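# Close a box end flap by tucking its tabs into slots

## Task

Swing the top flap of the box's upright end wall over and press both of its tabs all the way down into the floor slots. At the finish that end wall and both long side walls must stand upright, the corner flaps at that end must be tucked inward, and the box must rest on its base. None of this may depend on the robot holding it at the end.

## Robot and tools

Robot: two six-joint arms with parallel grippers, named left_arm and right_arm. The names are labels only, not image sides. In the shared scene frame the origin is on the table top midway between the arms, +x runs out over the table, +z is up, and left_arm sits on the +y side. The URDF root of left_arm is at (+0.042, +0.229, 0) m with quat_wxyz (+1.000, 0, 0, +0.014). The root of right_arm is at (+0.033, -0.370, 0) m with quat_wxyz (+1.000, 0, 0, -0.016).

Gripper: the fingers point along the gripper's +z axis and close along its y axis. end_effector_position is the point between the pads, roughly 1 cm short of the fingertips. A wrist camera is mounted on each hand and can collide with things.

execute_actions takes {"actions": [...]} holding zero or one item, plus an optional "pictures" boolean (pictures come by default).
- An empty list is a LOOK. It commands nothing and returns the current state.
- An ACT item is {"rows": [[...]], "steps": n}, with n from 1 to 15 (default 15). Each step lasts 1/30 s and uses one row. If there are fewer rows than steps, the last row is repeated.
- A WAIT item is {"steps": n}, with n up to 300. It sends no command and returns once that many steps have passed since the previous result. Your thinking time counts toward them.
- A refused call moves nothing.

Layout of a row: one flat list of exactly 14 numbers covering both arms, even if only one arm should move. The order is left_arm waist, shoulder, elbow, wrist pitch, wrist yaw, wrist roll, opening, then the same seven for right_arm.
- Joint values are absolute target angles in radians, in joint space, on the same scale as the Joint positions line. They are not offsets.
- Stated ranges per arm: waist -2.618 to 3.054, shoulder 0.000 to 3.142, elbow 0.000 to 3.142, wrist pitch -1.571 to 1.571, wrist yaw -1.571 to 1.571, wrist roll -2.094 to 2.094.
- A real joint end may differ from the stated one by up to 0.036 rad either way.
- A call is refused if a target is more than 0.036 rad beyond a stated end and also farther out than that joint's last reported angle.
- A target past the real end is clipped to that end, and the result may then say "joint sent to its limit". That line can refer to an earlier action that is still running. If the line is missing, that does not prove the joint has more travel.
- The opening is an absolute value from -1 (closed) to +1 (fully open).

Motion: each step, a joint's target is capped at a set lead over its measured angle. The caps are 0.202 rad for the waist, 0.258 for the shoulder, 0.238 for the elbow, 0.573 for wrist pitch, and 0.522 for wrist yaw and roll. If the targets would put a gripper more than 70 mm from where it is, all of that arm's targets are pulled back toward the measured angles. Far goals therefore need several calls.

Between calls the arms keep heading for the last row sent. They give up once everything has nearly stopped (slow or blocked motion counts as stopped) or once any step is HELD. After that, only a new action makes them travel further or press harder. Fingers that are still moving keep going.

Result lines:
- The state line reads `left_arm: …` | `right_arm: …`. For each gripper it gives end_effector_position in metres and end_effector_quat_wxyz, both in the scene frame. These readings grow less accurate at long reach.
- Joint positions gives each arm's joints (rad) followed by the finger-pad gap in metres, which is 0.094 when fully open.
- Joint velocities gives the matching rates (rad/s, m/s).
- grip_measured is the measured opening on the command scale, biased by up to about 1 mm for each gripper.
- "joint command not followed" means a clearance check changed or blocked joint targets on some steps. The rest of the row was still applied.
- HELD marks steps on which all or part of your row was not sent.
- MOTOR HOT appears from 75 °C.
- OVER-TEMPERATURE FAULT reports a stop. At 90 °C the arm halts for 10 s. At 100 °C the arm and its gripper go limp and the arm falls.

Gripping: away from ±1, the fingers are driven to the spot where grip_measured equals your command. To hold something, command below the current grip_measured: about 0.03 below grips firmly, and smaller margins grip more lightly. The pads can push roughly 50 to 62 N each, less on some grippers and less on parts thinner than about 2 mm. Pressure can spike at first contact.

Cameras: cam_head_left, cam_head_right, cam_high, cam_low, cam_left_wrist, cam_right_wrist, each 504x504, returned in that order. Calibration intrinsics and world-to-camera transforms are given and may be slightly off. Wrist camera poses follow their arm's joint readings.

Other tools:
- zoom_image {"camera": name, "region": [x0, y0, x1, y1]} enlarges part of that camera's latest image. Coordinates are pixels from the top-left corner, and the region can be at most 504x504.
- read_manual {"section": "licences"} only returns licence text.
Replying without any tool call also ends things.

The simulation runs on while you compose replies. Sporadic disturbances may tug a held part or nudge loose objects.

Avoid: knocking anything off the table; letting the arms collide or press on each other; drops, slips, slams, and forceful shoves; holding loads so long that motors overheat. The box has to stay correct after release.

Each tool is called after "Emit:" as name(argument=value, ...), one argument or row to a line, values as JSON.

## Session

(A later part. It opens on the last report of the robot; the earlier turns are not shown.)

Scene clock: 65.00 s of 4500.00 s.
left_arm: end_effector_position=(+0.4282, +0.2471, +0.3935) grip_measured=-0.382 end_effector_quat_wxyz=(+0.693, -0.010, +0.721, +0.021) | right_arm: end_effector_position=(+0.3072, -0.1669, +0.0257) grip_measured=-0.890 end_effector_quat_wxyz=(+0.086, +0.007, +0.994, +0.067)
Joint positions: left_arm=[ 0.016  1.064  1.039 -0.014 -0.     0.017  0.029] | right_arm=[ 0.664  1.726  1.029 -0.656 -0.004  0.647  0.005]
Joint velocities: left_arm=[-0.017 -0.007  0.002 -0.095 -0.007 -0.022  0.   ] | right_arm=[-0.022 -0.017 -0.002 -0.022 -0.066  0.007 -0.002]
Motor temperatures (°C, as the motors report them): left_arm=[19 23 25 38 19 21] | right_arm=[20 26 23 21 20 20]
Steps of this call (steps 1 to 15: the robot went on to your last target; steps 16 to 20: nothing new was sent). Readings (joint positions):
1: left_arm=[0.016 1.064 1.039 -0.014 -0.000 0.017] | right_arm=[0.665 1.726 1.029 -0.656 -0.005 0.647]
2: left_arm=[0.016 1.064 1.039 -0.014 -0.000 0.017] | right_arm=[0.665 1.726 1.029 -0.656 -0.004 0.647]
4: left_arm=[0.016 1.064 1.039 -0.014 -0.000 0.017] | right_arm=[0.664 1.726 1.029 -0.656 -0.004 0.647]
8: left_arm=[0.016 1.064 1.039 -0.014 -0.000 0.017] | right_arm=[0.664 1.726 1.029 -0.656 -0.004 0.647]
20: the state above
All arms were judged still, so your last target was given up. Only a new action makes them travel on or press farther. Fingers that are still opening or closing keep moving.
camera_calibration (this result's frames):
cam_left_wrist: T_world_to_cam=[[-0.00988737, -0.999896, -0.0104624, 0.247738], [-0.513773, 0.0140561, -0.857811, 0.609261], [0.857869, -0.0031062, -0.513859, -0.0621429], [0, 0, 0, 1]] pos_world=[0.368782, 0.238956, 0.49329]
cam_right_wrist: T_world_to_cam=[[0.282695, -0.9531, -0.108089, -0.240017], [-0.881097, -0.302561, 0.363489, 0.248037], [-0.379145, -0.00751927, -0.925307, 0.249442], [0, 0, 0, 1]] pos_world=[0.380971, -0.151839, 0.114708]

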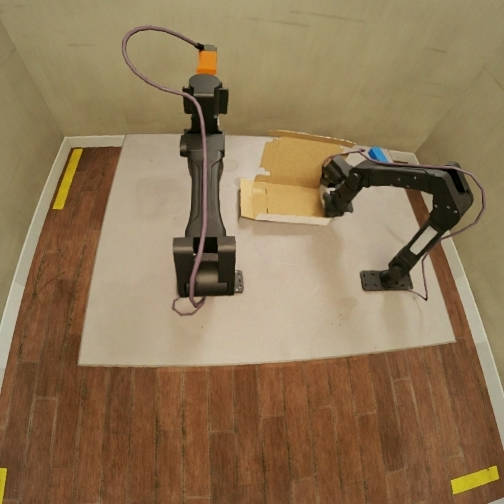

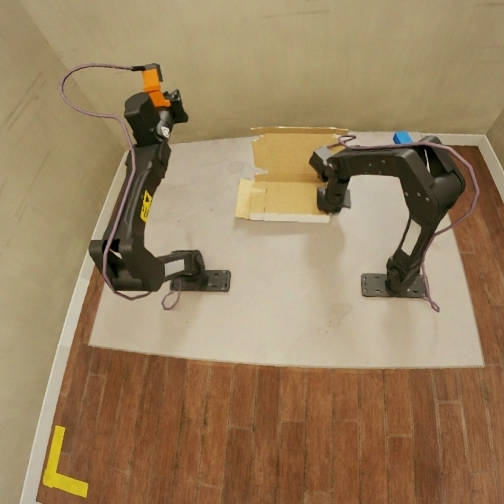

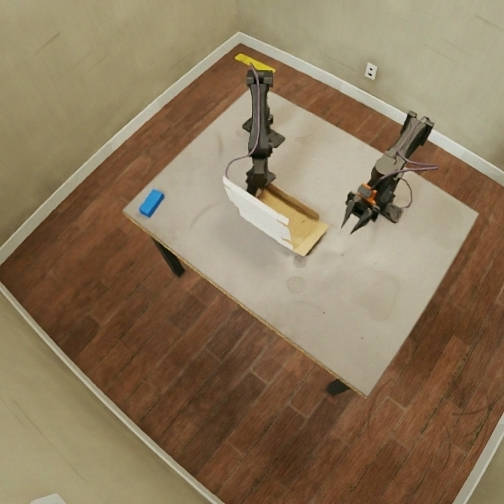

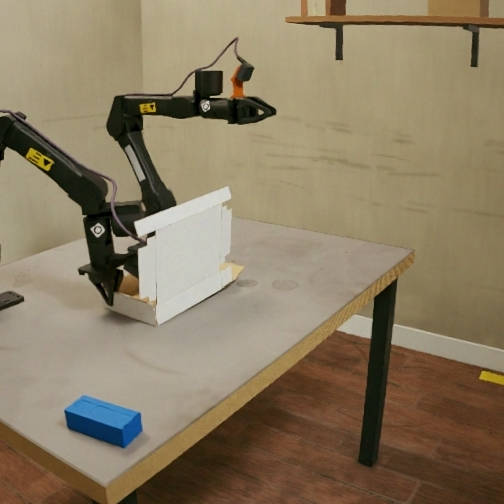

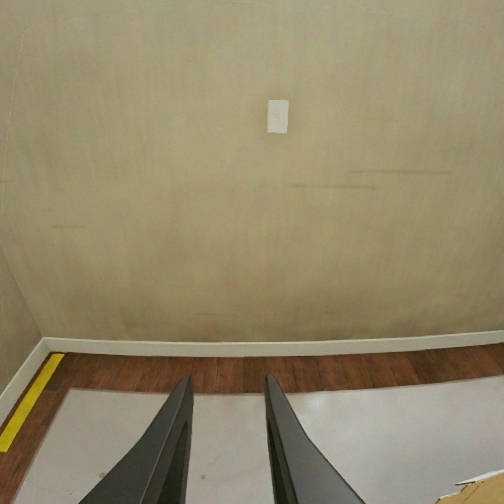

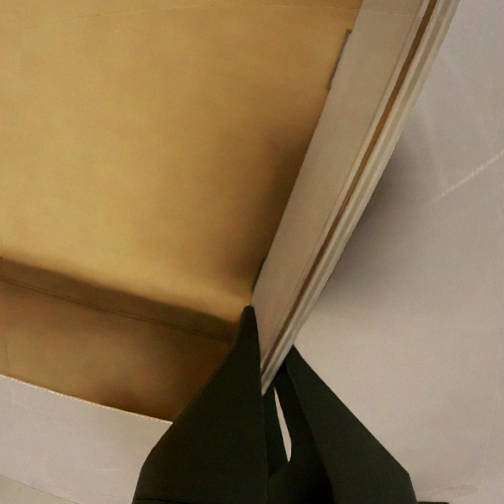

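Box is tilted by the grip; release, lift, inspect.

Emit:
execute_actions(
  actions=[
    {"rows":[[0.016,1.064,1.039,-0.016,0,0.017,-0.38,0.665,1.726,1.029,-0.656,0,0.645,-0.8],[0.016,1.064,1.039,-0.016,0,0.017,-0.38,0.665,1.726,1.029,-0.656,0,0.645,-0.7],[0.016,1.064,1.039,-0.016,0,0.017,-0.38,0.665,1.726,1.029,-0.656,0,0.645,-0.5],[0.016,1.064,1.039,-0.016,0,0.017,-0.38,0.665,1.726,1.029,-0.656,0,0.645,-0.5],[0.016,1.064,1.039,-0.016,0,0.017,-0.38,0.665,1.726,1.029,-0.656,0,0.645,-0.5],[0.016,1.064,1.039,-0.016,0,0.017,-0.38,0.665,1.726,1.029,-0.656,0,0.645,-0.5],[0.016,1.064,1.039,-0.016,0,0.017,-0.38,0.665,1.69,1.10,-0.77,0,0.645,-0.5],[0.016,1.064,1.039,-0.016,0,0.017,-0.38,0.665,1.69,1.10,-0.77,0,0.645,-0.5],[0.016,1.064,1.039,-0.016,0,0.017,-0.38,0.665,1.67,1.18,-0.87,0,0.645,-0.5],[0.016,1.064,1.039,-0.016,0,0.017,-0.38,0.665,1.67,1.18,-0.87,0,0.645,-0.5],[0.016,1.064,1.039,-0.016,0,0.017,-0.38,0.665,1.65,1.26,-0.96,0,0.645,-0.5],[0.016,1.064,1.039,-0.016,0,0.017,-0.38,0.665,1.65,1.26,-0.96,0,0.645,-0.5],[0.016,1.064,1.039,-0.016,0,0.017,-0.38,0.665,1.63,1.31,-1.02,0,0.645,-0.5]]},
  ],
  pictures=false,
)

Emit:
execute_actions(
  actions=[
    {"steps":12},
  ],
  pictures=false,
)

Emit:
execute_actions(
  actions=[
    {"rows":[[0.016,1.064,1.039,-0.016,0,0.017,-0.38,0.3,1.63,1.31,-1.02,0,0.645,-0.5]]},
  ],
  pictures=false,
)

Emit:
execute_actions(
  actions=[
    {"steps":15},
  ],
)

Emit:
zoom_image(
  camera="cam_head_left",
  region=[210, 120, 380, 250],
)

Emit:
zoom_image(
  camera="cam_low",
  region=[70, 170, 270, 340],
)

Scene clock: 85.10 s of 4500.00 s.
left_arm: end_effector_position=(+0.4282, +0.2471, +0.3935) grip_measured=-0.382 end_effector_quat_wxyz=(+0.693, -0.010, +0.721, +0.021) | right_arm: end_effector_position=(+0.3200, -0.1575, +0.0969) grip_measured=-0.502 end_effector_quat_wxyz=(+0.099, +0.007, +0.992, +0.076)
Joint positions: left_arm=[ 0.016  1.064  1.039 -0.014 -0.     0.017  0.029] | right_arm=[ 0.664  1.673  1.26  -0.908 -0.004  0.647  0.023]
Joint velocities: left_arm=[-0.002 -0.022  0.007 -0.081 -0.037 -0.007 -0.   ] | right_arm=[-0.002 -0.51   0.637 -0.476 -0.022  0.007 -0.001]
Motor temperatures (°C, as the motors report them): left_arm=[19 23 25 39 19 21] | right_arm=[20 26 23 21 20 20]
Steps of this call (steps 1 to 90: nothing new was sent; then 16.60 s passed at rest; steps 91 to 105: all 15 steps of this action). Readings (joint positions):
91: left_arm=[0.016 1.064 1.039 -0.014 -0.000 0.017] | right_arm=[0.664 1.726 1.029 -0.656 -0.004 0.647]
92: left_arm=[0.016 1.064 1.039 -0.014 -0.000 0.017] | right_arm=[0.664 1.726 1.029 -0.656 -0.004 0.647]
94: left_arm=[0.016 1.064 1.039 -0.014 -0.000 0.017] | right_arm=[0.664 1.726 1.029 -0.656 -0.004 0.647]
98: left_arm=[0.016 1.064 1.039 -0.014 -0.000 0.017] | right_arm=[0.664 1.726 1.043 -0.690 -0.004 0.647]
105: the state above

Scene clock: 85.50 s of 4500.00 s.
left_arm: end_effector_position=(+0.4282, +0.2471, +0.3935) grip_measured=-0.382 end_effector_quat_wxyz=(+0.693, -0.010, +0.721, +0.021) | right_arm: end_effector_position=(+0.3083, -0.1661, +0.1142) grip_measured=-0.502 end_effector_quat_wxyz=(+0.088, +0.007, +0.994, +0.068)
Joint positions: left_arm=[ 0.016  1.064  1.039 -0.014 -0.     0.017  0.029] | right_arm=[ 0.664  1.633  1.292 -1.006 -0.004  0.647  0.023]
Joint velocities: left_arm=[ 0.002 -0.007  0.017  0.007 -0.022 -0.037 -0.001] | right_arm=[-0.017 -0.012 -0.017 -0.022 -0.037  0.037 -0.   ]
Motor temperatures (°C, as the motors report them): left_arm=[19 23 25 39 19 21] | right_arm=[20 26 23 21 20 20]
Steps of this call (steps 1 to 12: the robot went on to your last target). Readings (joint positions):
1: left_arm=[0.016 1.064 1.039 -0.014 -0.000 0.017] | right_arm=[0.664 1.657 1.277 -0.922 -0.004 0.647]
2: left_arm=[0.016 1.064 1.039 -0.014 -0.000 0.017] | right_arm=[0.664 1.644 1.287 -0.934 -0.004 0.647]
4: left_arm=[0.016 1.064 1.039 -0.014 -0.000 0.017] | right_arm=[0.664 1.633 1.292 -0.958 -0.004 0.647]
8: left_arm=[0.016 1.064 1.039 -0.014 -0.000 0.017] | right_arm=[0.664 1.633 1.292 -0.993 -0.004 0.647]
12: the state above

Scene clock: 86.00 s of 4500.00 s.
left_arm: end_effector_position=(+0.4282, +0.2471, +0.3935) grip_measured=-0.382 end_effector_quat_wxyz=(+0.693, -0.010, +0.721, +0.021) | right_arm: end_effector_position=(+0.3623, -0.2806, +0.1139) grip_measured=-0.502 end_effector_quat_wxyz=(+0.098, +0.189, +0.976, +0.046)
Joint positions: left_arm=[ 0.016  1.064  1.039 -0.014 -0.     0.017  0.029] | right_arm=[ 0.296  1.633  1.292 -1.012  0.004  0.645  0.023]
Joint velocities: left_arm=[ 0.007 -0.012  0.007 -0.037 -0.037  0.007 -0.   ] | right_arm=[-0.012 -0.007 -0.007 -0.022 -0.022 -0.007 -0.   ]
Motor temperatures (°C, as the motors report them): left_arm=[19 23 25 39 19 21] | right_arm=[20 26 23 21 20 20]
Steps of this call (steps 1 to 15: all 15 steps of this action). Readings (joint positions):
1: left_arm=[0.016 1.064 1.039 -0.014 -0.000 0.017] | right_arm=[0.645 1.633 1.292 -1.008 -0.015 0.646]
2: left_arm=[0.016 1.064 1.039 -0.014 -0.000 0.017] | right_arm=[0.600 1.633 1.292 -1.008 -0.025 0.645]
4: left_arm=[0.016 1.064 1.039 -0.014 -0.000 0.017] | right_arm=[0.464 1.633 1.292 -1.007 -0.023 0.645]
8: left_arm=[0.016 1.064 1.039 -0.014 -0.000 0.017] | right_arm=[0.280 1.633 1.292 -1.008 0.006 0.645]
15: the state above

Scene clock: 86.50 s of 4500.00 s.
left_arm: end_effector_position=(+0.4282, +0.2471, +0.3935) grip_measured=-0.382 end_effector_quat_wxyz=(+0.693, -0.010, +0.721, +0.021) | right_arm: end_effector_position=(+0.3621, -0.2807, +0.1138) grip_measured=-0.502 end_effector_quat_wxyz=(+0.098, +0.189, +0.976, +0.046)
Joint positions: left_arm=[ 0.016  1.064  1.039 -0.014 -0.     0.017  0.029] | right_arm=[ 0.296  1.633  1.292 -1.013  0.004  0.645  0.023]
Joint velocities: left_arm=[ 0.012 -0.002  0.022 -0.037  0.007  0.007 -0.001] | right_arm=[ 0.017 -0.007  0.007 -0.007 -0.051  0.022 -0.001]
Motor temperatures (°C, as the motors report them): left_arm=[19 23 25 39 19 21] | right_arm=[20 26 23 21 20 20]
Steps of this call (steps 1 to 15: the robot went on to your last target). Readings (joint positions):
1: left_arm=[0.016 1.064 1.039 -0.014 -0.000 0.017] | right_arm=[0.296 1.633 1.292 -1.012 0.004 0.645]
2: left_arm=[0.016 1.064 1.039 -0.014 -0.000 0.017] | right_arm=[0.296 1.633 1.292 -1.012 0.004 0.645]
4: left_arm=[0.016 1.064 1.039 -0.014 -0.000 0.017] | right_arm=[0.296 1.633 1.292 -1.013 0.004 0.645]
8: left_arm=[0.016 1.064 1.039 -0.014 -0.000 0.017] | right_arm=[0.296 1.633 1.292 -1.013 0.004 0.645]
15: the state above
All arms were judged still, so your last target was given up. Only a new action makes them travel on or press farther. Fingers that are still opening or closing keep moving.
camera_calibration (this result's frames):
cam_left_wrist: T_world_to_cam=[[-0.00988737, -0.999896, -0.0104624, 0.247738], [-0.513773, 0.0140561, -0.857811, 0.609261], [0.857869, -0.0031062, -0.513859, -0.0621429], [0, 0, 0, 1]] pos_world=[0.368782, 0.238956, 0.49329]
cam_right_wrist: T_world_to_cam=[[-0.0797517, -0.991777, -0.100089, -0.234953], [-0.931006, 0.0382316, 0.362997, 0.343764], [-0.356186, 0.122133, -0.926399, 0.37915], [0, 0, 0, 1]] pos_world=[0.436356, -0.29247, 0.202943]

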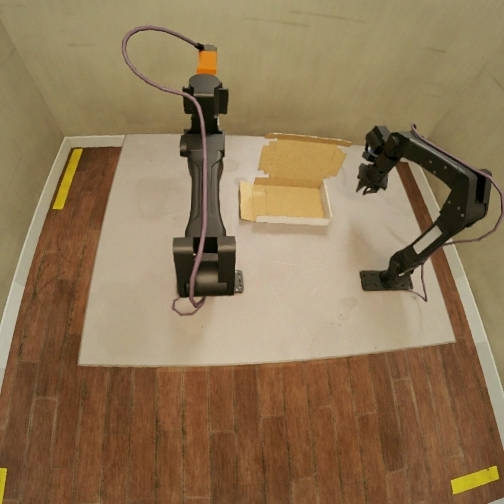

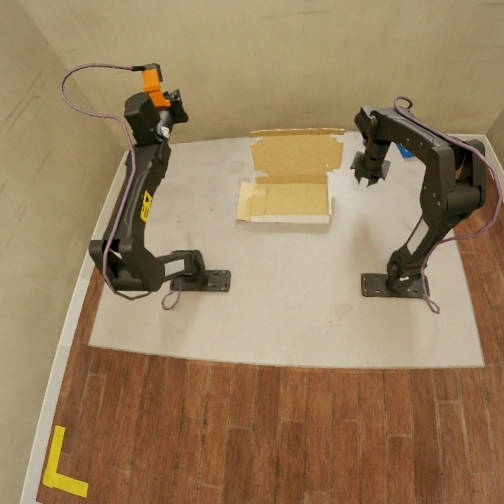

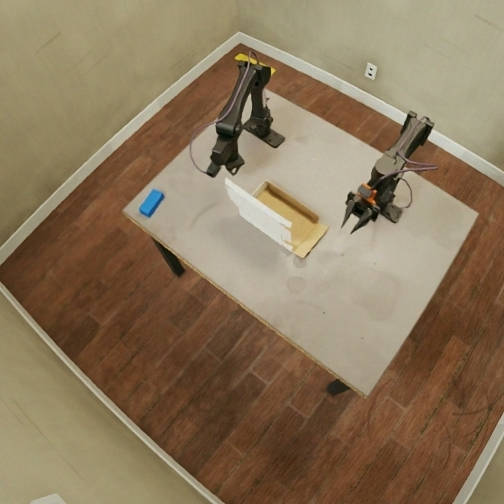

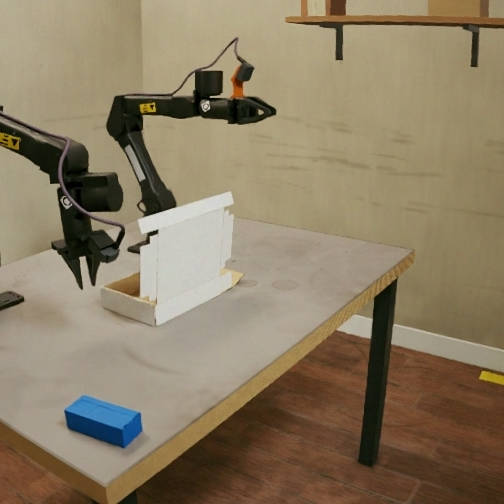

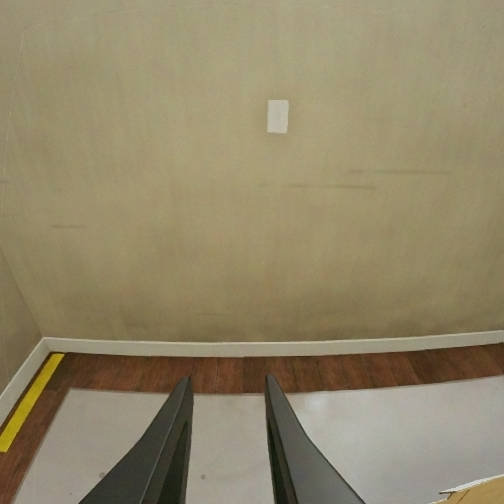

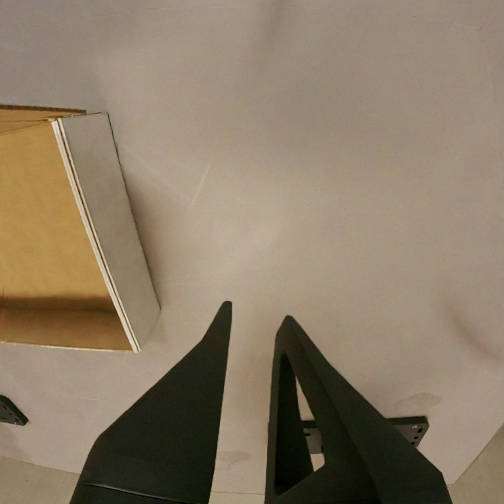

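Region (210, 120, 380, 250) of cam_head_left's 504x504 image, scaled by 2.965, with more detail than that image has; it fills the top 385 rows of this view, and the rest is white.

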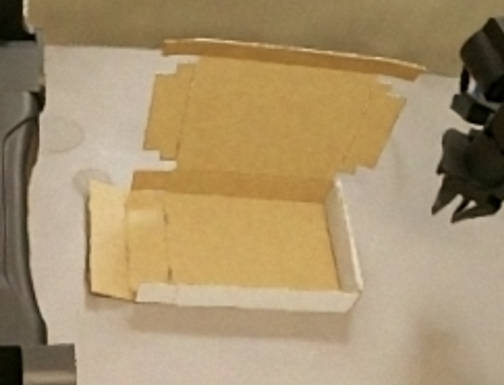

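Region (70, 170, 270, 340) of cam_low's 504x504 image, scaled by 2.520, with more detail than that image has; it fills the top 428 rows of this view, and the rest is white.

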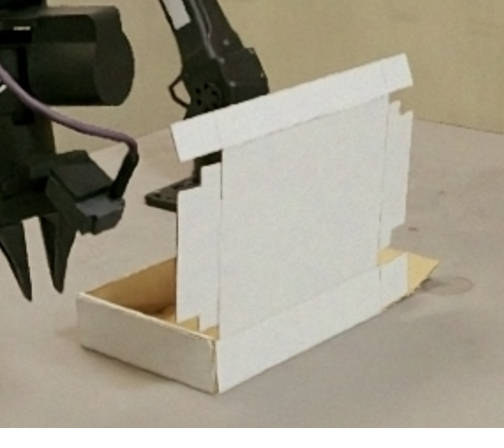

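Emit:
finished_scene(
  scene=2,
)

The scene is finished: the task was done.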